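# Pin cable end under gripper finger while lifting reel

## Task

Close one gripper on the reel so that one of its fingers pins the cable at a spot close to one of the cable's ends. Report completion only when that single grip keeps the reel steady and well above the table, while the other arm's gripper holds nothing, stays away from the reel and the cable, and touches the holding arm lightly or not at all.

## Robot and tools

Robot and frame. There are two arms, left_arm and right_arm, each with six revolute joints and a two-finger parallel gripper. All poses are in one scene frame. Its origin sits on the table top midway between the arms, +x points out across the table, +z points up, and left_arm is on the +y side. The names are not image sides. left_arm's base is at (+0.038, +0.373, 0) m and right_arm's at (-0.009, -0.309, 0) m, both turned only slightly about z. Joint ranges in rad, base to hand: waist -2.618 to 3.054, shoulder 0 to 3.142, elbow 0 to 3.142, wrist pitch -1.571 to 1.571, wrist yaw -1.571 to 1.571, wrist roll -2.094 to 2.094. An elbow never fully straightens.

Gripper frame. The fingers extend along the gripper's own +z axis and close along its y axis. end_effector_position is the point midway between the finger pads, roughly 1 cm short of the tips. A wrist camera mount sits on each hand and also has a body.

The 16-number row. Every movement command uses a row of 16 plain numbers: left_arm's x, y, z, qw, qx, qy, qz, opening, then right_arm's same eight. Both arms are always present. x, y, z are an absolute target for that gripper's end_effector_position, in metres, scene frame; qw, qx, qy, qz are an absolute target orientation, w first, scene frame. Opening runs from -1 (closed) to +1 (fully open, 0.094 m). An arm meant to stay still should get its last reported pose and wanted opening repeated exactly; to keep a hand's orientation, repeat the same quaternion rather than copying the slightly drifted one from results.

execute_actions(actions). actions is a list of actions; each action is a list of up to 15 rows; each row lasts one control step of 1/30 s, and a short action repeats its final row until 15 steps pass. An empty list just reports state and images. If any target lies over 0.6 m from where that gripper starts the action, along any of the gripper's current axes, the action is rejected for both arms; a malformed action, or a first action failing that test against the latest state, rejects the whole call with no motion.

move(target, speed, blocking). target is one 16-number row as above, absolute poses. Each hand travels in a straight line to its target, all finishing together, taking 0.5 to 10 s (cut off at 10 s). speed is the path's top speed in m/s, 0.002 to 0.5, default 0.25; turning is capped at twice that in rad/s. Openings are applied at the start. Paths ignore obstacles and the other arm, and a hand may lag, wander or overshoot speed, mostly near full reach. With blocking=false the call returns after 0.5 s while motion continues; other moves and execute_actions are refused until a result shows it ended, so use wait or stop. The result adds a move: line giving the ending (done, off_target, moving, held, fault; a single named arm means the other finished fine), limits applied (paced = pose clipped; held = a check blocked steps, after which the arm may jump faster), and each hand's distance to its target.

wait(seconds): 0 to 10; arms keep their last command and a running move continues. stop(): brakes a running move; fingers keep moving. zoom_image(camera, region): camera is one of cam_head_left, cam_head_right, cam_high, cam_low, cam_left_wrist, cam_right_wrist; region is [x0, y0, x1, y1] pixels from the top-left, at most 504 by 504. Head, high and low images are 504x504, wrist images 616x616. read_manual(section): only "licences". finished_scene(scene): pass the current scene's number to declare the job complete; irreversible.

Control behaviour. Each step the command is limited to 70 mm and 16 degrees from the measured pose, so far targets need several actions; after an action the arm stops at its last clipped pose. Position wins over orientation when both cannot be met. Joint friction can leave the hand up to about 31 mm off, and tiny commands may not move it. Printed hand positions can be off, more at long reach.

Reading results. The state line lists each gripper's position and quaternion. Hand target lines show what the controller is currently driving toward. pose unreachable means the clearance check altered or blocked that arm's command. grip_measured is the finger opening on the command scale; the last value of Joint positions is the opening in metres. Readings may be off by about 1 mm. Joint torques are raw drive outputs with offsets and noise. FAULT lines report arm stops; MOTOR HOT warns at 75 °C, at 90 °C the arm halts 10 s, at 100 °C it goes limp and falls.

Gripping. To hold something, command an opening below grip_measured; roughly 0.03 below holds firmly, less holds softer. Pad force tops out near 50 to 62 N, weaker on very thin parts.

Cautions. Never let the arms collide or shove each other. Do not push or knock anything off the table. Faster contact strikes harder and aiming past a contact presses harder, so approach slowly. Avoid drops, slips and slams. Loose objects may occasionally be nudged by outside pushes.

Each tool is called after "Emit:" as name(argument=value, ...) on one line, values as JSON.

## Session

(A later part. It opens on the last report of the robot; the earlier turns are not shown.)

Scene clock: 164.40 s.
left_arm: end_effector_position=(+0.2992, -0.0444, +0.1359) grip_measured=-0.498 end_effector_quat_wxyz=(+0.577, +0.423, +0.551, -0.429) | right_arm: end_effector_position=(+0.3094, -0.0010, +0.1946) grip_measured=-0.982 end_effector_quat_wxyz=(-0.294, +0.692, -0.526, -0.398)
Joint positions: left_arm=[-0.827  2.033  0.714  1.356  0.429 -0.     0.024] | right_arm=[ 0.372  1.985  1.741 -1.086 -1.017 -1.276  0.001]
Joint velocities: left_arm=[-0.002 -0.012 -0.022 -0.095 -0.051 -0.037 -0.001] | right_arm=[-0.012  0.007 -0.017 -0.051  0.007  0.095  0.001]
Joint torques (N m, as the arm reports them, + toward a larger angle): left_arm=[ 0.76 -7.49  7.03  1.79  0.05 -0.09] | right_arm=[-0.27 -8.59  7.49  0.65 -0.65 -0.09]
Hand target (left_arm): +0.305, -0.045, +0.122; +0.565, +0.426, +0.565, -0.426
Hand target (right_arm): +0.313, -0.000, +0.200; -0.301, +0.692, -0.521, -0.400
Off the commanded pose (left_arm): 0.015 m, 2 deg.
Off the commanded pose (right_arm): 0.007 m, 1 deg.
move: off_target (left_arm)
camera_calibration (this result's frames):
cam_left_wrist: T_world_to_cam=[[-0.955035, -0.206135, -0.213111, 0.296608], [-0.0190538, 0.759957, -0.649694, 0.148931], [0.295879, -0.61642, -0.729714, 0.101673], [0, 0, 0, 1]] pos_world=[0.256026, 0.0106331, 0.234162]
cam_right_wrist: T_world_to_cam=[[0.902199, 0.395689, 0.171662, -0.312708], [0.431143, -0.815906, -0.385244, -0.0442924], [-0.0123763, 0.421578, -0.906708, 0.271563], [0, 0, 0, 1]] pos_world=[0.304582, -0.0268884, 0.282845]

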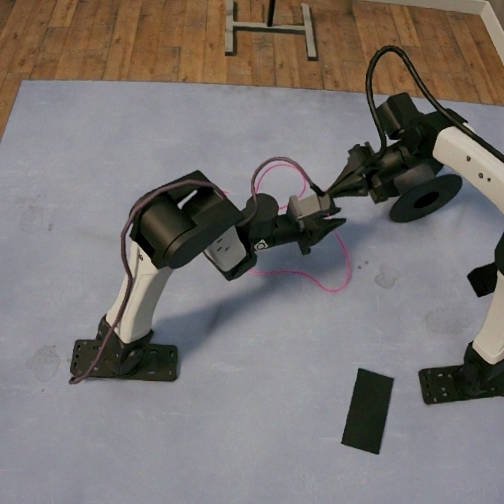

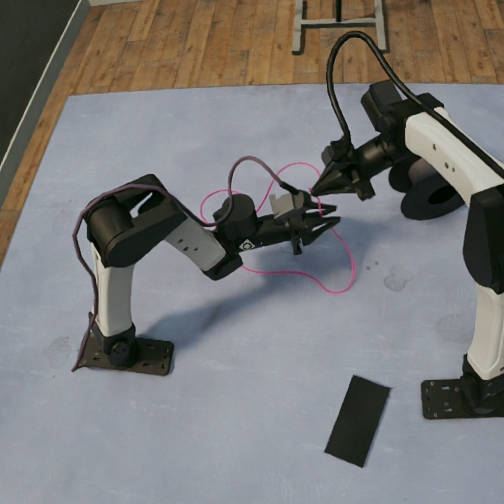

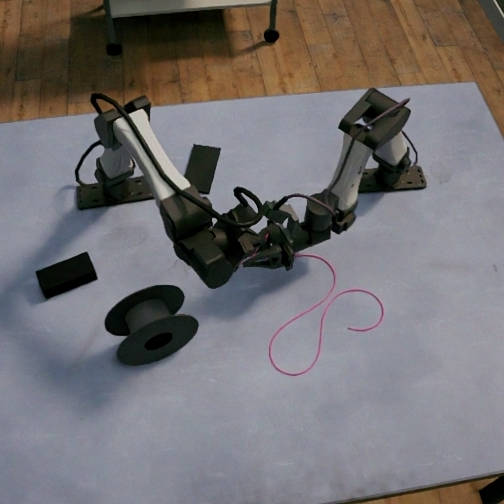

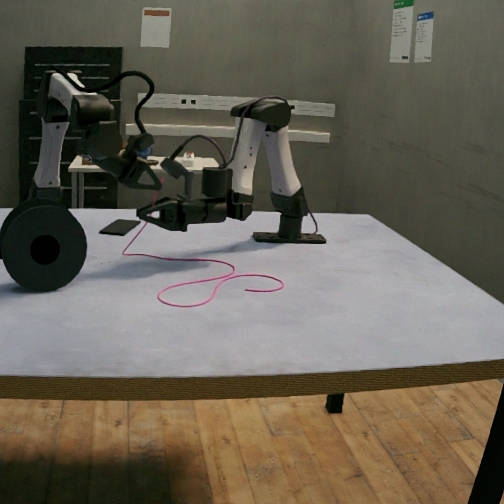

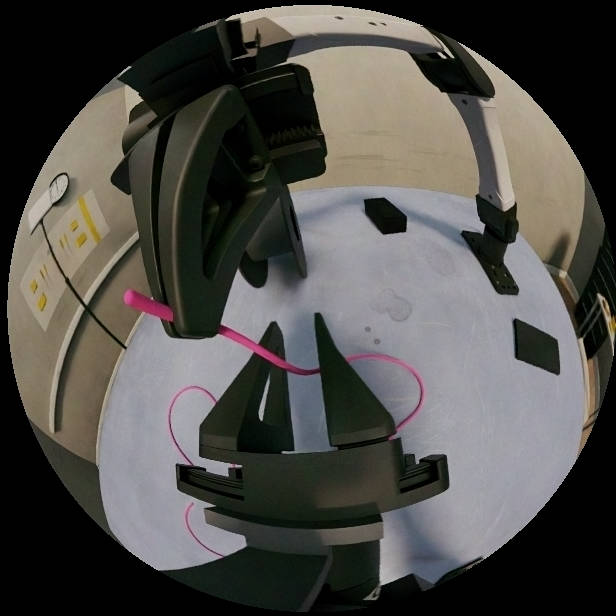

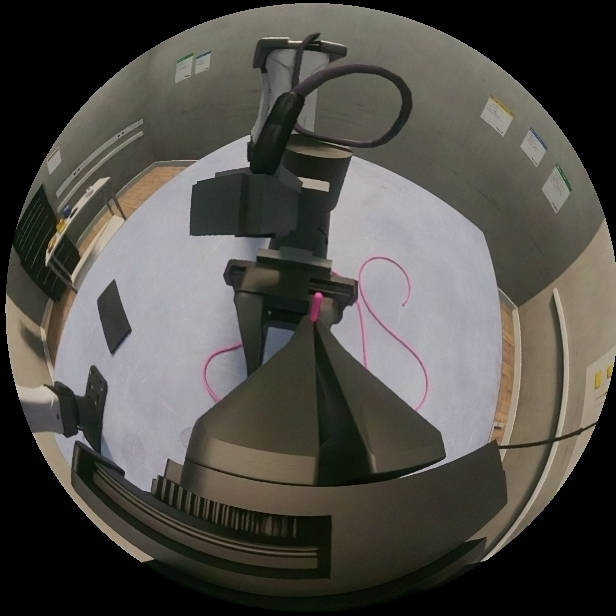

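Emit:
execute_actions(actions=[[[0.299,-0.044,0.136,0.565,0.426,0.565,-0.426,-1,0.31,0,0.195,0.301,-0.692,0.521,0.4,-1]],[[0.299,-0.044,0.136,0.565,0.426,0.565,-0.426,-1,0.31,-0.01,0.2,0.301,-0.692,0.521,0.4,0.5]]])

Emit:
move(target=[0.28,0.06,0.136,0.565,0.426,0.565,-0.426,-1,0.33,-0.2,0.3,0.17,-0.5,0.84,0.1,1])

Scene clock: 172.10 s.
left_arm: end_effector_position=(+0.2991, -0.0442, +0.1344) grip_measured=-0.979 end_effector_quat_wxyz=(+0.566, +0.426, +0.562, -0.427) | right_arm: end_effector_position=(+0.3091, -0.0066, +0.1942) grip_measured=+0.498 end_effector_quat_wxyz=(-0.294, +0.694, -0.523, -0.398)
Joint positions: left_arm=[-0.827  2.009  0.714  1.302  0.429 -0.     0.001] | right_arm=[ 0.359  1.985  1.741 -1.113 -1.021 -1.312  0.07 ]
Joint velocities: left_arm=[ 0.007 -0.012  0.012 -0.007  0.007 -0.051  0.   ] | right_arm=[-0.027  0.002 -0.012 -0.007  0.007 -0.051 -0.002]
Joint torques (N m, as the arm reports them, + toward a larger angle): left_arm=[  0.06 -11.4    5.74   1.82  -0.07  -0.08] | right_arm=[-0.75 -9.77  5.92  0.55 -0.67 -0.11]
Hand target (left_arm): +0.299, -0.044, +0.136; +0.565, +0.426, +0.565, -0.426
Hand target (right_arm): +0.310, -0.010, +0.200; -0.301, +0.692, -0.521, -0.400
Off the commanded pose (left_arm): 0.002 m, 0 deg.
Off the commanded pose (right_arm): 0.007 m, 1 deg.
camera_calibration (this result's frames):
cam_left_wrist: T_world_to_cam=[[-0.959156, -0.201285, -0.198756, 0.295705], [-0.0318681, 0.775038, -0.631111, 0.149856], [0.281077, -0.599, -0.749797, 0.108691], [0, 0, 0, 1]] pos_world=[0.257852, 0.00848317, 0.234845]
cam_right_wrist: T_world_to_cam=[[0.89888, 0.401424, 0.17571, -0.309892], [0.438044, -0.812604, -0.384438, -0.05124], [-0.0115399, 0.422532, -0.906275, 0.273191], [0, 0, 0, 1]] pos_world=[0.304154, -0.0326714, 0.282338]

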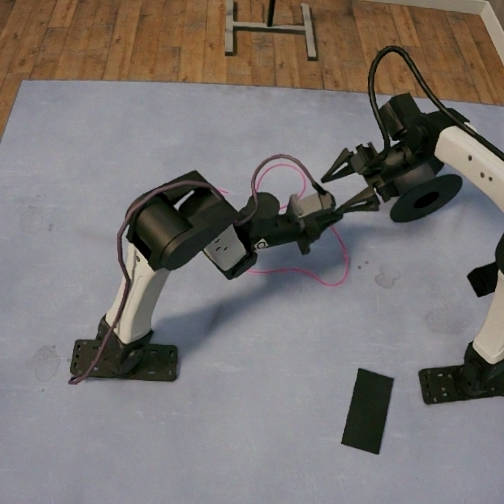

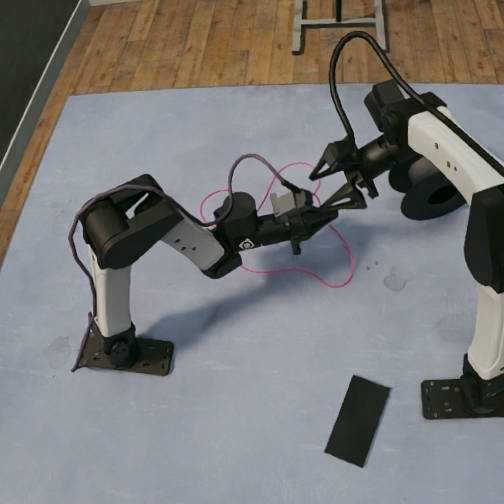

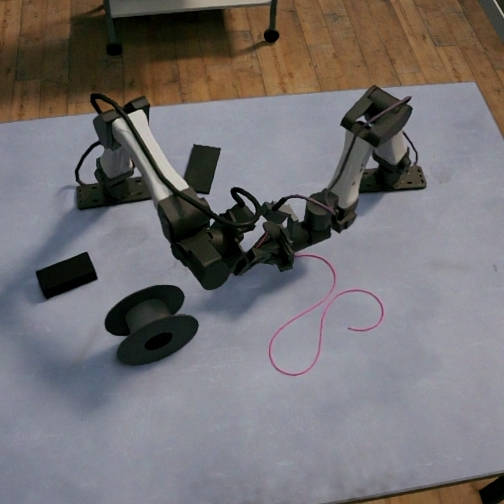

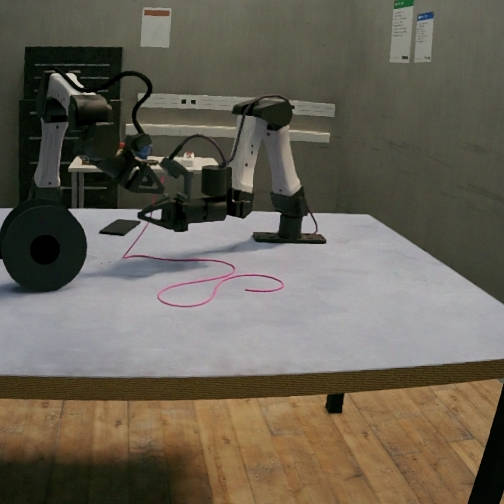

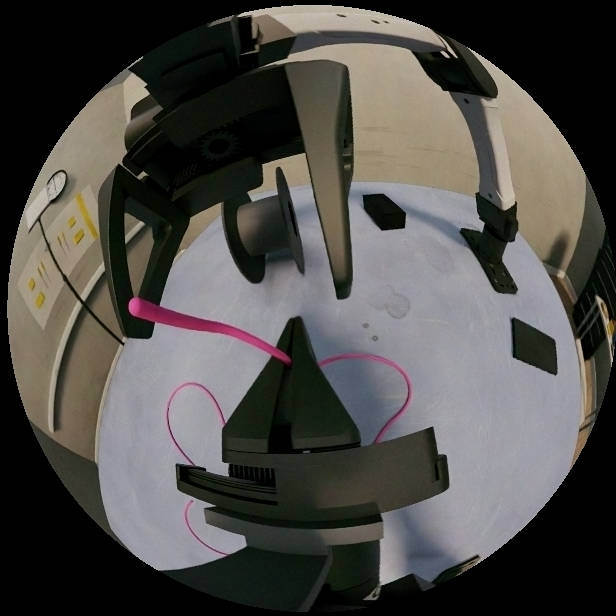

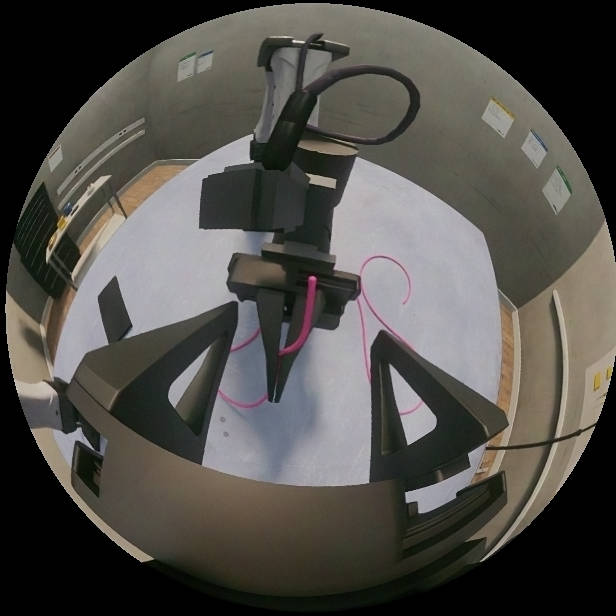

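Scene clock: 174.63 s.
left_arm: end_effector_position=(+0.2851, +0.0556, +0.1364) grip_measured=-0.979 end_effector_quat_wxyz=(+0.566, +0.424, +0.565, -0.425) | right_arm: end_effector_position=(+0.3317, -0.1965, +0.2912) grip_measured=+1.000 end_effector_quat_wxyz=(+0.219, -0.494, +0.837, +0.091)
Joint positions: left_arm=[-0.615  1.809  0.381  1.43   0.634 -0.     0.001] | right_arm=[ 0.106  1.724  2.065 -1.553 -0.323 -0.842  0.094]
Joint velocities: left_arm=[-0.002 -0.012  0.002 -0.11   0.007 -0.022  0.   ] | right_arm=[ 0.017  0.002  0.002 -0.051  0.022  0.051  0.   ]
Joint torques (N m, as the arm reports them, + toward a larger angle): left_arm=[ 0.72 -8.53  3.21  1.88  0.11  0.01] | right_arm=[-0.81 -7.1   6.78  1.01 -0.15  0.02]
Hand target (left_arm): +0.281, +0.060, +0.136; +0.565, +0.427, +0.564, -0.424
Hand target (right_arm): +0.332, -0.202, +0.302; +0.233, -0.487, +0.838, +0.081
Off the commanded pose (left_arm): 0.007 m, 0 deg.
Off the commanded pose (right_arm): 0.010 m, 6 deg.
joint sent to its limit (right arm) — the command would take joint 4 (wrist pitch) past its lower limit, so that joint was sent only as far as its limit.
move: off_target (right_arm)
camera_calibration (this result's frames):
cam_left_wrist: T_world_to_cam=[[-0.958302, -0.207139, -0.196851, 0.30254], [-0.038944, 0.777119, -0.628148, 0.0748181], [0.283091, -0.594289, -0.752782, 0.17338], [0, 0, 0, 1]] pos_world=[0.243757, 0.107563, 0.237069]
cam_right_wrist: T_world_to_cam=[[0.942976, -0.298584, 0.147121, -0.414855], [-0.321312, -0.931938, 0.168075, -0.11061], [0.0869237, -0.205763, -0.974734, 0.305381], [0, 0, 0, 1]] pos_world=[0.329113, -0.164115, 0.37729]

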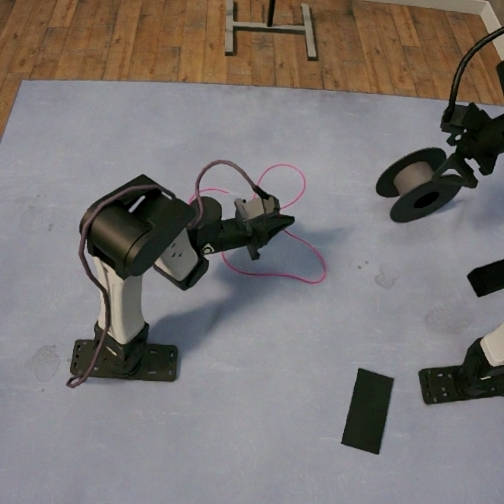

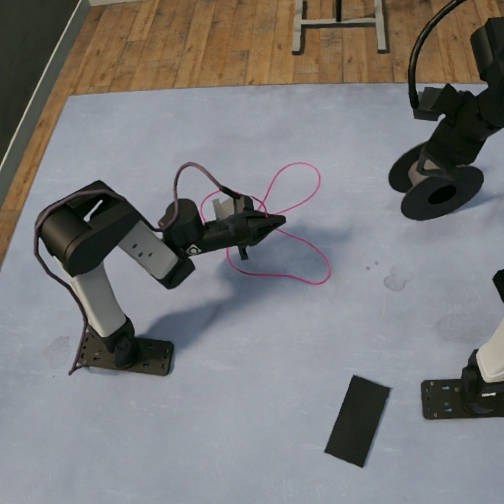

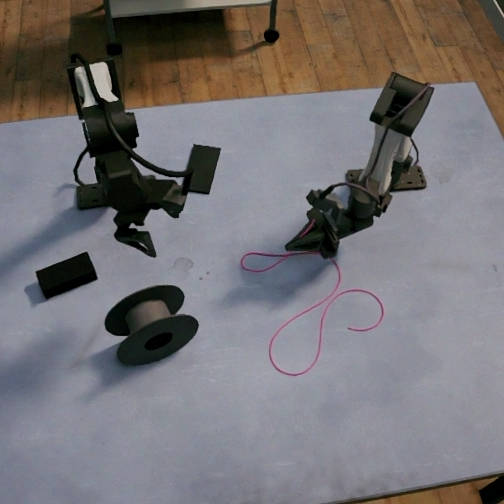

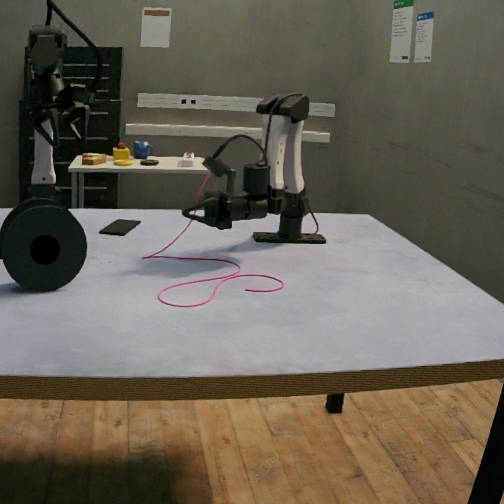

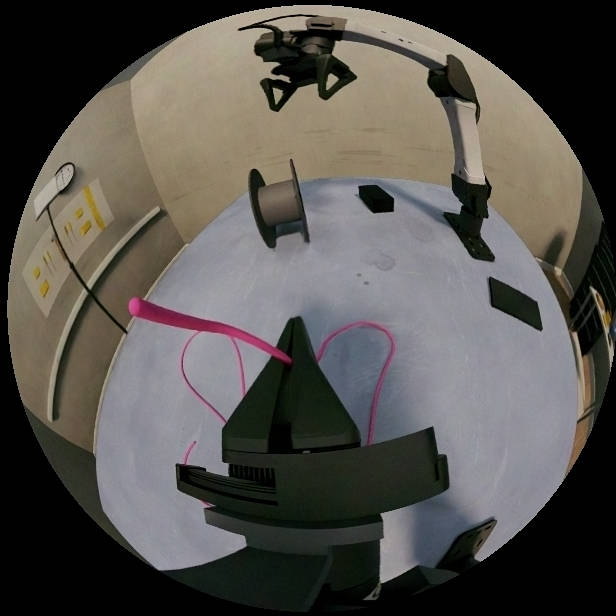

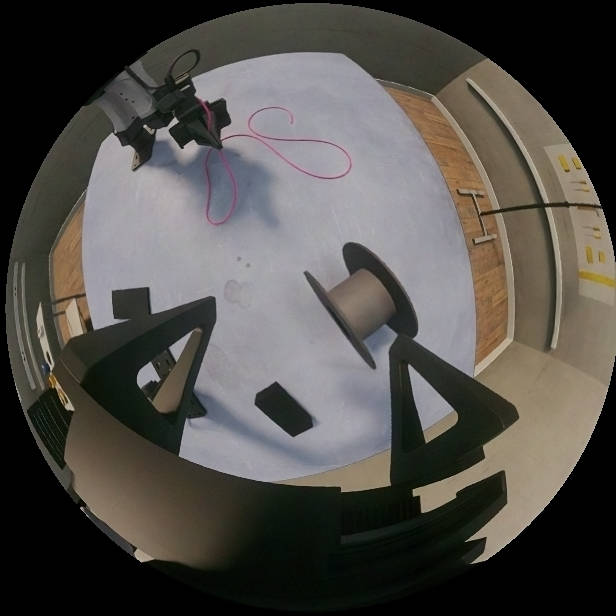

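Emit:
move(target=[0.25,0.15,0.136,0.565,0.426,0.565,-0.426,-1,0.39,-0.266,0.23,0,0.602,0.799,0,0.2], speed=0.35)

Scene clock: 192.43 s.
left_arm: end_effector_position=(+0.2565, +0.1480, +0.1365) grip_measured=-0.979 end_effector_quat_wxyz=(+0.565, +0.425, +0.566, -0.424) | right_arm: end_effector_position=(+0.3862, -0.2626, +0.2243) grip_measured=+0.202 end_effector_quat_wxyz=(+0.080, +0.589, +0.801, +0.068)
Joint positions: left_arm=[-0.299  1.608  0.106  1.499  0.951  0.003  0.001] | right_arm=[ 0.061  1.948  2.141 -1.553  0.01   1.387  0.056]
Joint velocities: left_arm=[ 0.002 -0.007 -0.007 -0.007  0.022 -0.037 -0.   ] | right_arm=[ 0.002 -0.007  0.002  0.022 -0.066 -0.022  0.   ]
Joint torques (N m, as the arm reports them, + toward a larger angle): left_arm=[ 0.82 -5.63  2.56  1.72  0.11  0.01] | right_arm=[-1.02 -7.84  7.29  0.71 -0.06 -0.04]
Hand target (left_arm): +0.251, +0.151, +0.135; +0.564, +0.428, +0.565, -0.423
Hand target (right_arm): +0.390, -0.266, +0.229; +0.084, +0.597, +0.794, +0.076
Off the commanded pose (left_arm): 0.007 m, 0 deg.
Off the commanded pose (right_arm): 0.008 m, 12 deg.
joint sent to its limit (right arm) — the command would take joint 4 (wrist pitch) past its lower limit, so that joint was sent only as far as its limit.
move: off_target (right_arm)
camera_calibration (this result's frames):
cam_left_wrist: T_world_to_cam=[[-0.958476, -0.205845, -0.197363, 0.294316], [-0.0383996, 0.778936, -0.625927, 0.00128759], [0.282577, -0.592357, -0.754496, 0.236606], [0, 0, 0, 1]] pos_world=[0.215284, 0.199736, 0.237411]
cam_right_wrist: T_world_to_cam=[[-0.838125, -0.504664, -0.207029, 0.237037], [-0.535278, 0.687857, 0.490235, 0.29229], [-0.104997, 0.521697, -0.846645, 0.458285], [0, 0, 0, 1]] pos_world=[0.403241, -0.320515, 0.293788]

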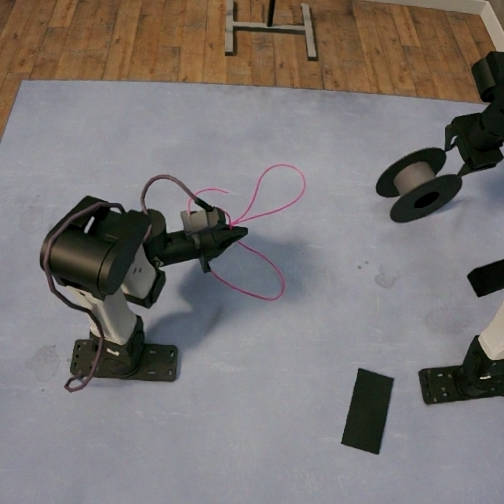

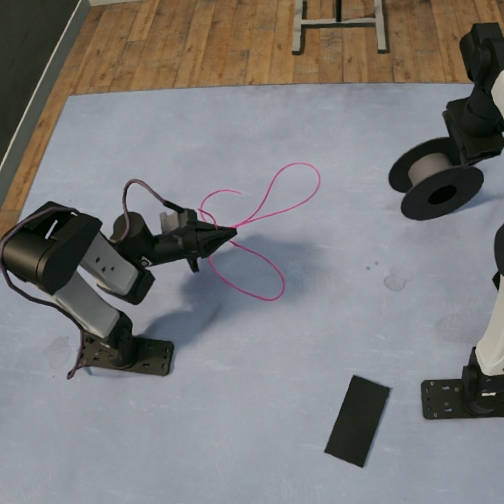

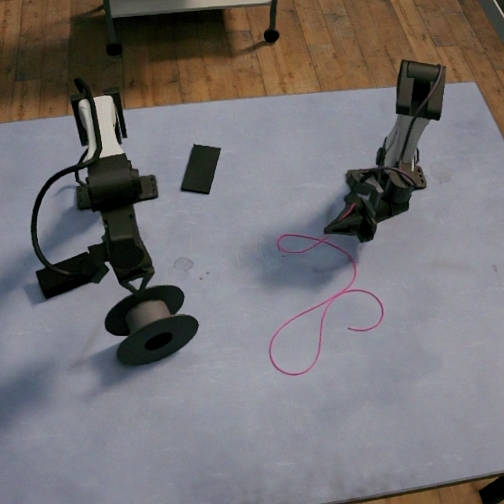

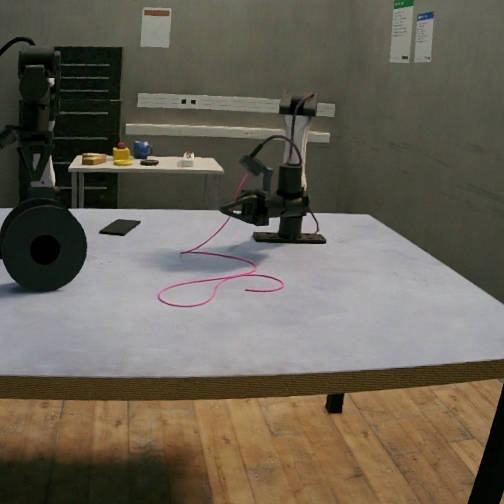

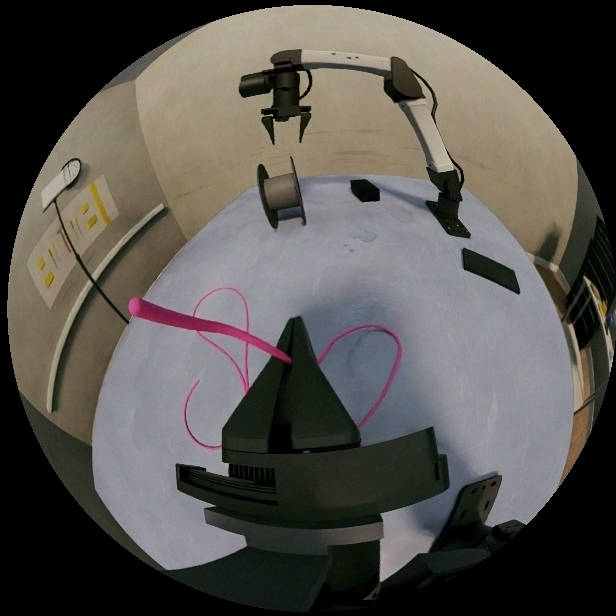

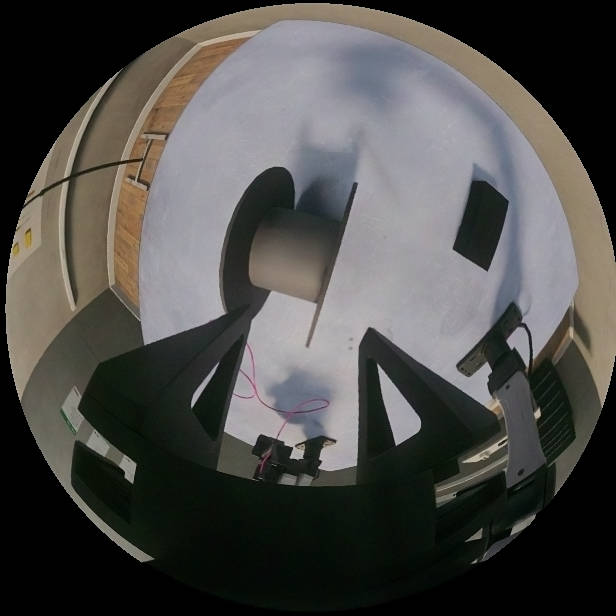

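Emit:
move(target=[0.27,0.15,0.13,0.707,0,0.707,0,-1,0.388,-0.266,0.145,0.04,0.6,0.798,0.035,0.2], speed=0.2)

Emit:
move(target=[0.27,0.15,0.13,0.405,0.405,0.579,0.579,-1,0.388,-0.266,0.145,0.04,0.6,0.798,0.035,-1])

Scene clock: 210.53 s.
left_arm: end_effector_position=(+0.2697, +0.1491, +0.1290) grip_measured=-0.980 end_effector_quat_wxyz=(+0.700, -0.001, +0.714, -0.006) | right_arm: end_effector_position=(+0.3878, -0.2622, +0.1514) grip_measured=+0.202 end_effector_quat_wxyz=(+0.046, +0.593, +0.803, +0.036)
Joint positions: left_arm=[-1.27   1.746  0.303  1.366 -1.302 -0.083  0.001] | right_arm=[ 0.061  1.965  1.878 -1.368  0.01   1.391  0.056]
Joint velocities: left_arm=[-0.007 -0.012  0.007 -0.095  0.022 -0.066 -0.   ] | right_arm=[-0.017  0.002 -0.007 -0.051  0.007  0.007  0.   ]
Joint torques (N m, as the arm reports them, + toward a larger angle): left_arm=[-0.3  -5.18  5.79  1.44 -0.22 -0.22] | right_arm=[-0.91 -8.27  4.37  0.67  0.01 -0.01]
Hand target (left_arm): +0.269, +0.145, +0.128; +0.699, -0.003, +0.715, -0.003
Hand target (right_arm): +0.388, -0.266, +0.145; +0.040, +0.600, +0.798, +0.035
Off the commanded pose (left_arm): 0.001 m, 1 deg.
Off the commanded pose (right_arm): 0.007 m, 1 deg.
move: done
camera_calibration (this result's frames):
cam_left_wrist: T_world_to_cam=[[-0.0790078, -0.979376, -0.185957, 0.182303], [-0.769256, 0.178542, -0.613488, 0.28126], [0.634036, 0.0945784, -0.767498, 0.0323622], [0, 0, 0, 1]] pos_world=[0.210246, 0.125266, 0.231288]
cam_right_wrist: T_world_to_cam=[[-0.855793, -0.502564, -0.12267, 0.218136], [-0.48436, 0.695132, 0.531213, 0.304623], [-0.181697, 0.514025, -0.83831, 0.423067], [0, 0, 0, 1]] pos_world=[0.411096, -0.319593, 0.219601]

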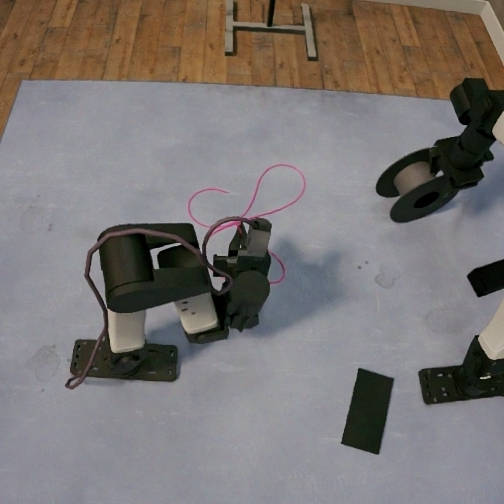

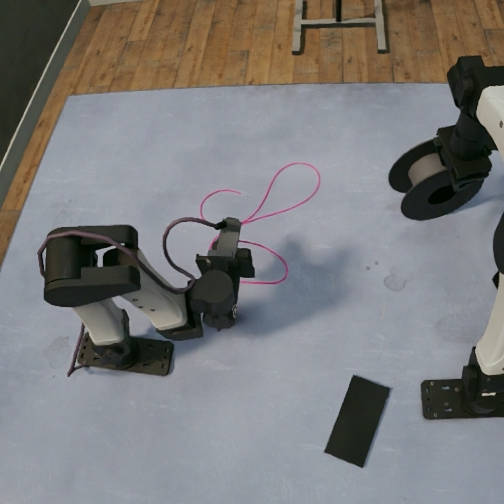

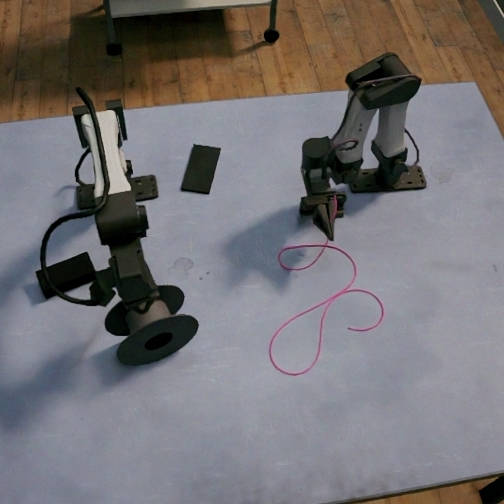

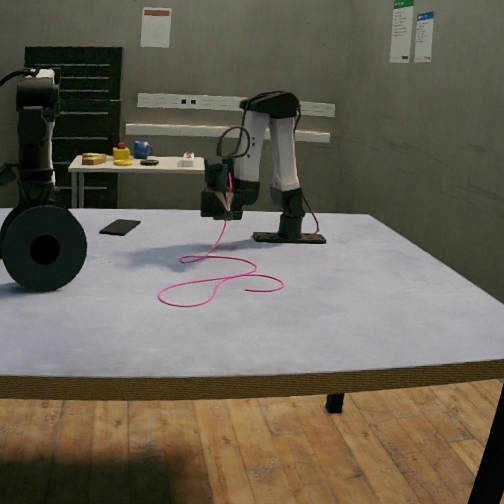

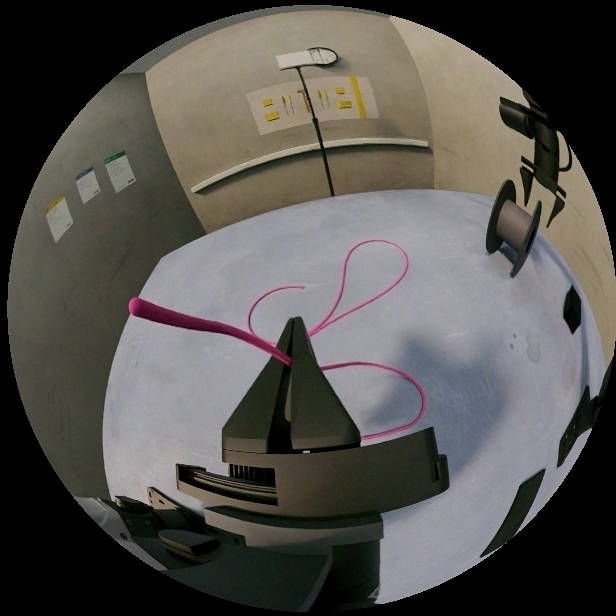

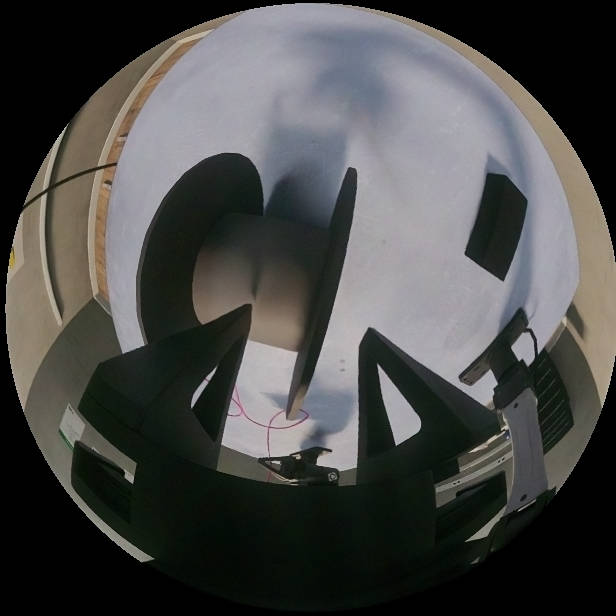

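Scene clock: 214.33 s.
left_arm: end_effector_position=(+0.2719, +0.1541, +0.1286) grip_measured=-0.979 end_effector_quat_wxyz=(+0.442, +0.432, +0.567, +0.543) | right_arm: end_effector_position=(+0.3866, -0.2624, +0.1513) grip_measured=-0.949 end_effector_quat_wxyz=(+0.044, +0.593, +0.803, +0.035)
Joint positions: left_arm=[-1.28   1.689  0.615  0.191 -1.548  0.656  0.001] | right_arm=[ 0.061  1.965  1.878 -1.373  0.01   1.392  0.002]
Joint velocities: left_arm=[ 0.002 -0.012 -0.002 -0.095 -0.095  0.066 -0.001] | right_arm=[ 0.007 -0.007 -0.022  0.022 -0.037 -0.007  0.   ]
Joint torques (N m, as the arm reports them, + toward a larger angle): left_arm=[-0.28 -5.1   7.49  1.05 -0.71 -0.05] | right_arm=[-0.94 -8.35  4.33  0.7   0.   -0.01]
Hand target (left_arm): +0.271, +0.150, +0.127; +0.436, +0.440, +0.559, +0.552
Hand target (right_arm): +0.388, -0.266, +0.145; +0.040, +0.600, +0.798, +0.035
Off the commanded pose (left_arm): 0.005 m, 7 deg.
Off the commanded pose (right_arm): 0.007 m, 1 deg.
joint sent to its limit (left arm) — the command would take joint 5 (wrist yaw) past its lower limit, so that joint was sent only as far as its limit.
move: off_target (left_arm)
camera_calibration (this result's frames):
cam_left_wrist: T_world_to_cam=[[-0.122514, 0.140162, -0.98252, 0.129019], [-0.882066, 0.4384, 0.172528, 0.171322], [0.454918, 0.887784, 0.0699223, -0.151092], [0, 0, 0, 1]] pos_world=[0.235658, 0.0409459, 0.10777]
cam_right_wrist: T_world_to_cam=[[-0.856767, -0.501976, -0.118196, 0.21687], [-0.481211, 0.695769, 0.533237, 0.302858], [-0.185435, 0.513737, -0.837668, 0.42408], [0, 0, 0, 1]] pos_world=[0.410185, -0.319722, 0.219377]

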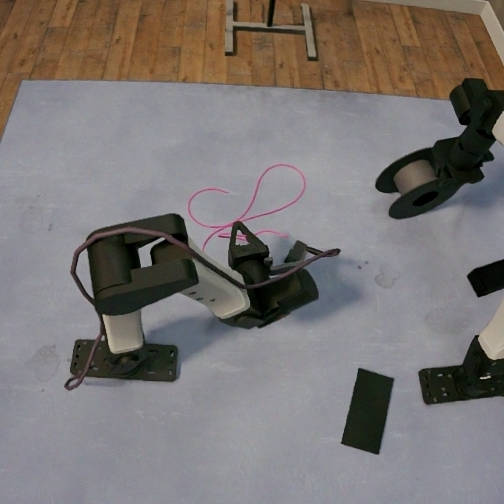

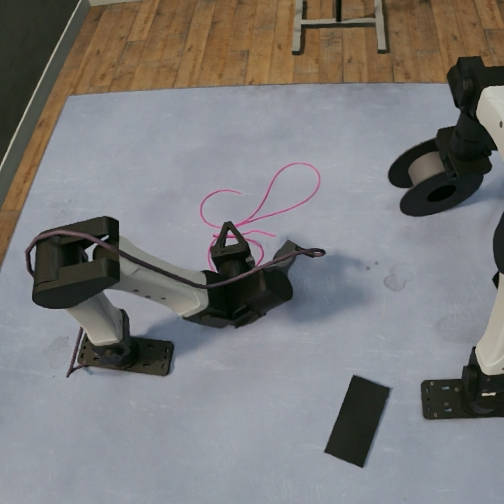

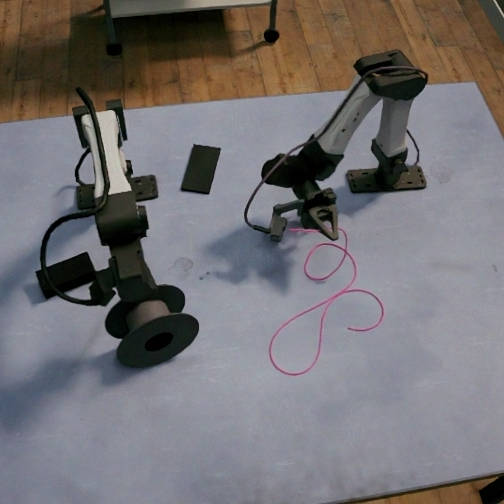

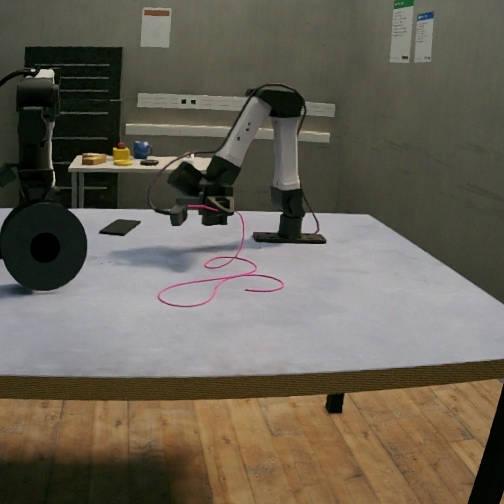

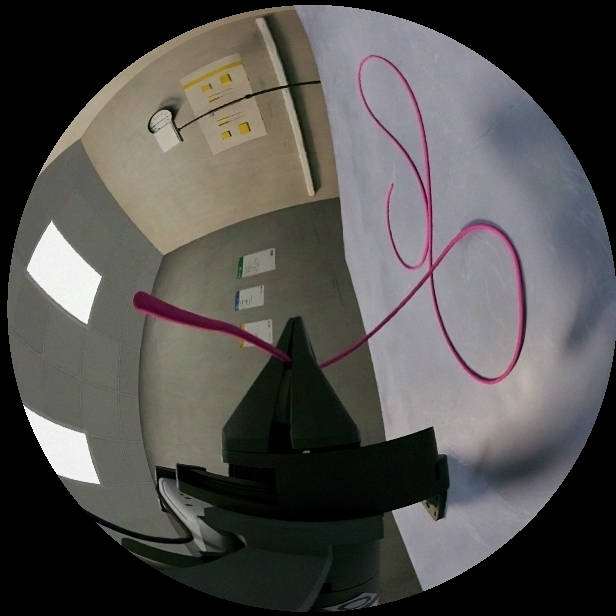

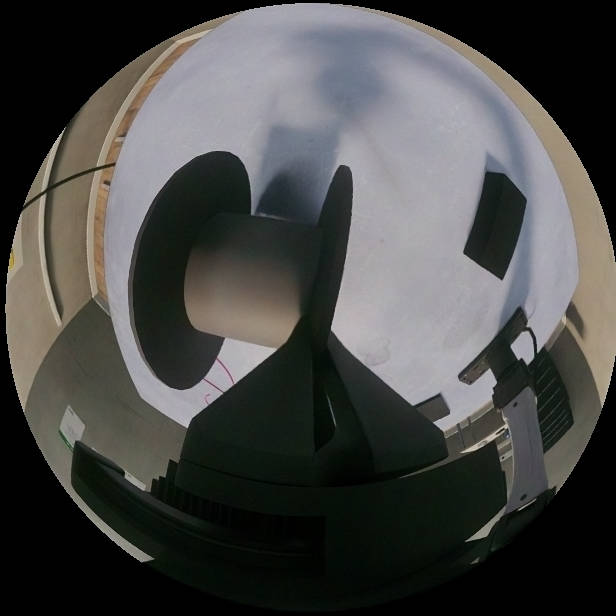

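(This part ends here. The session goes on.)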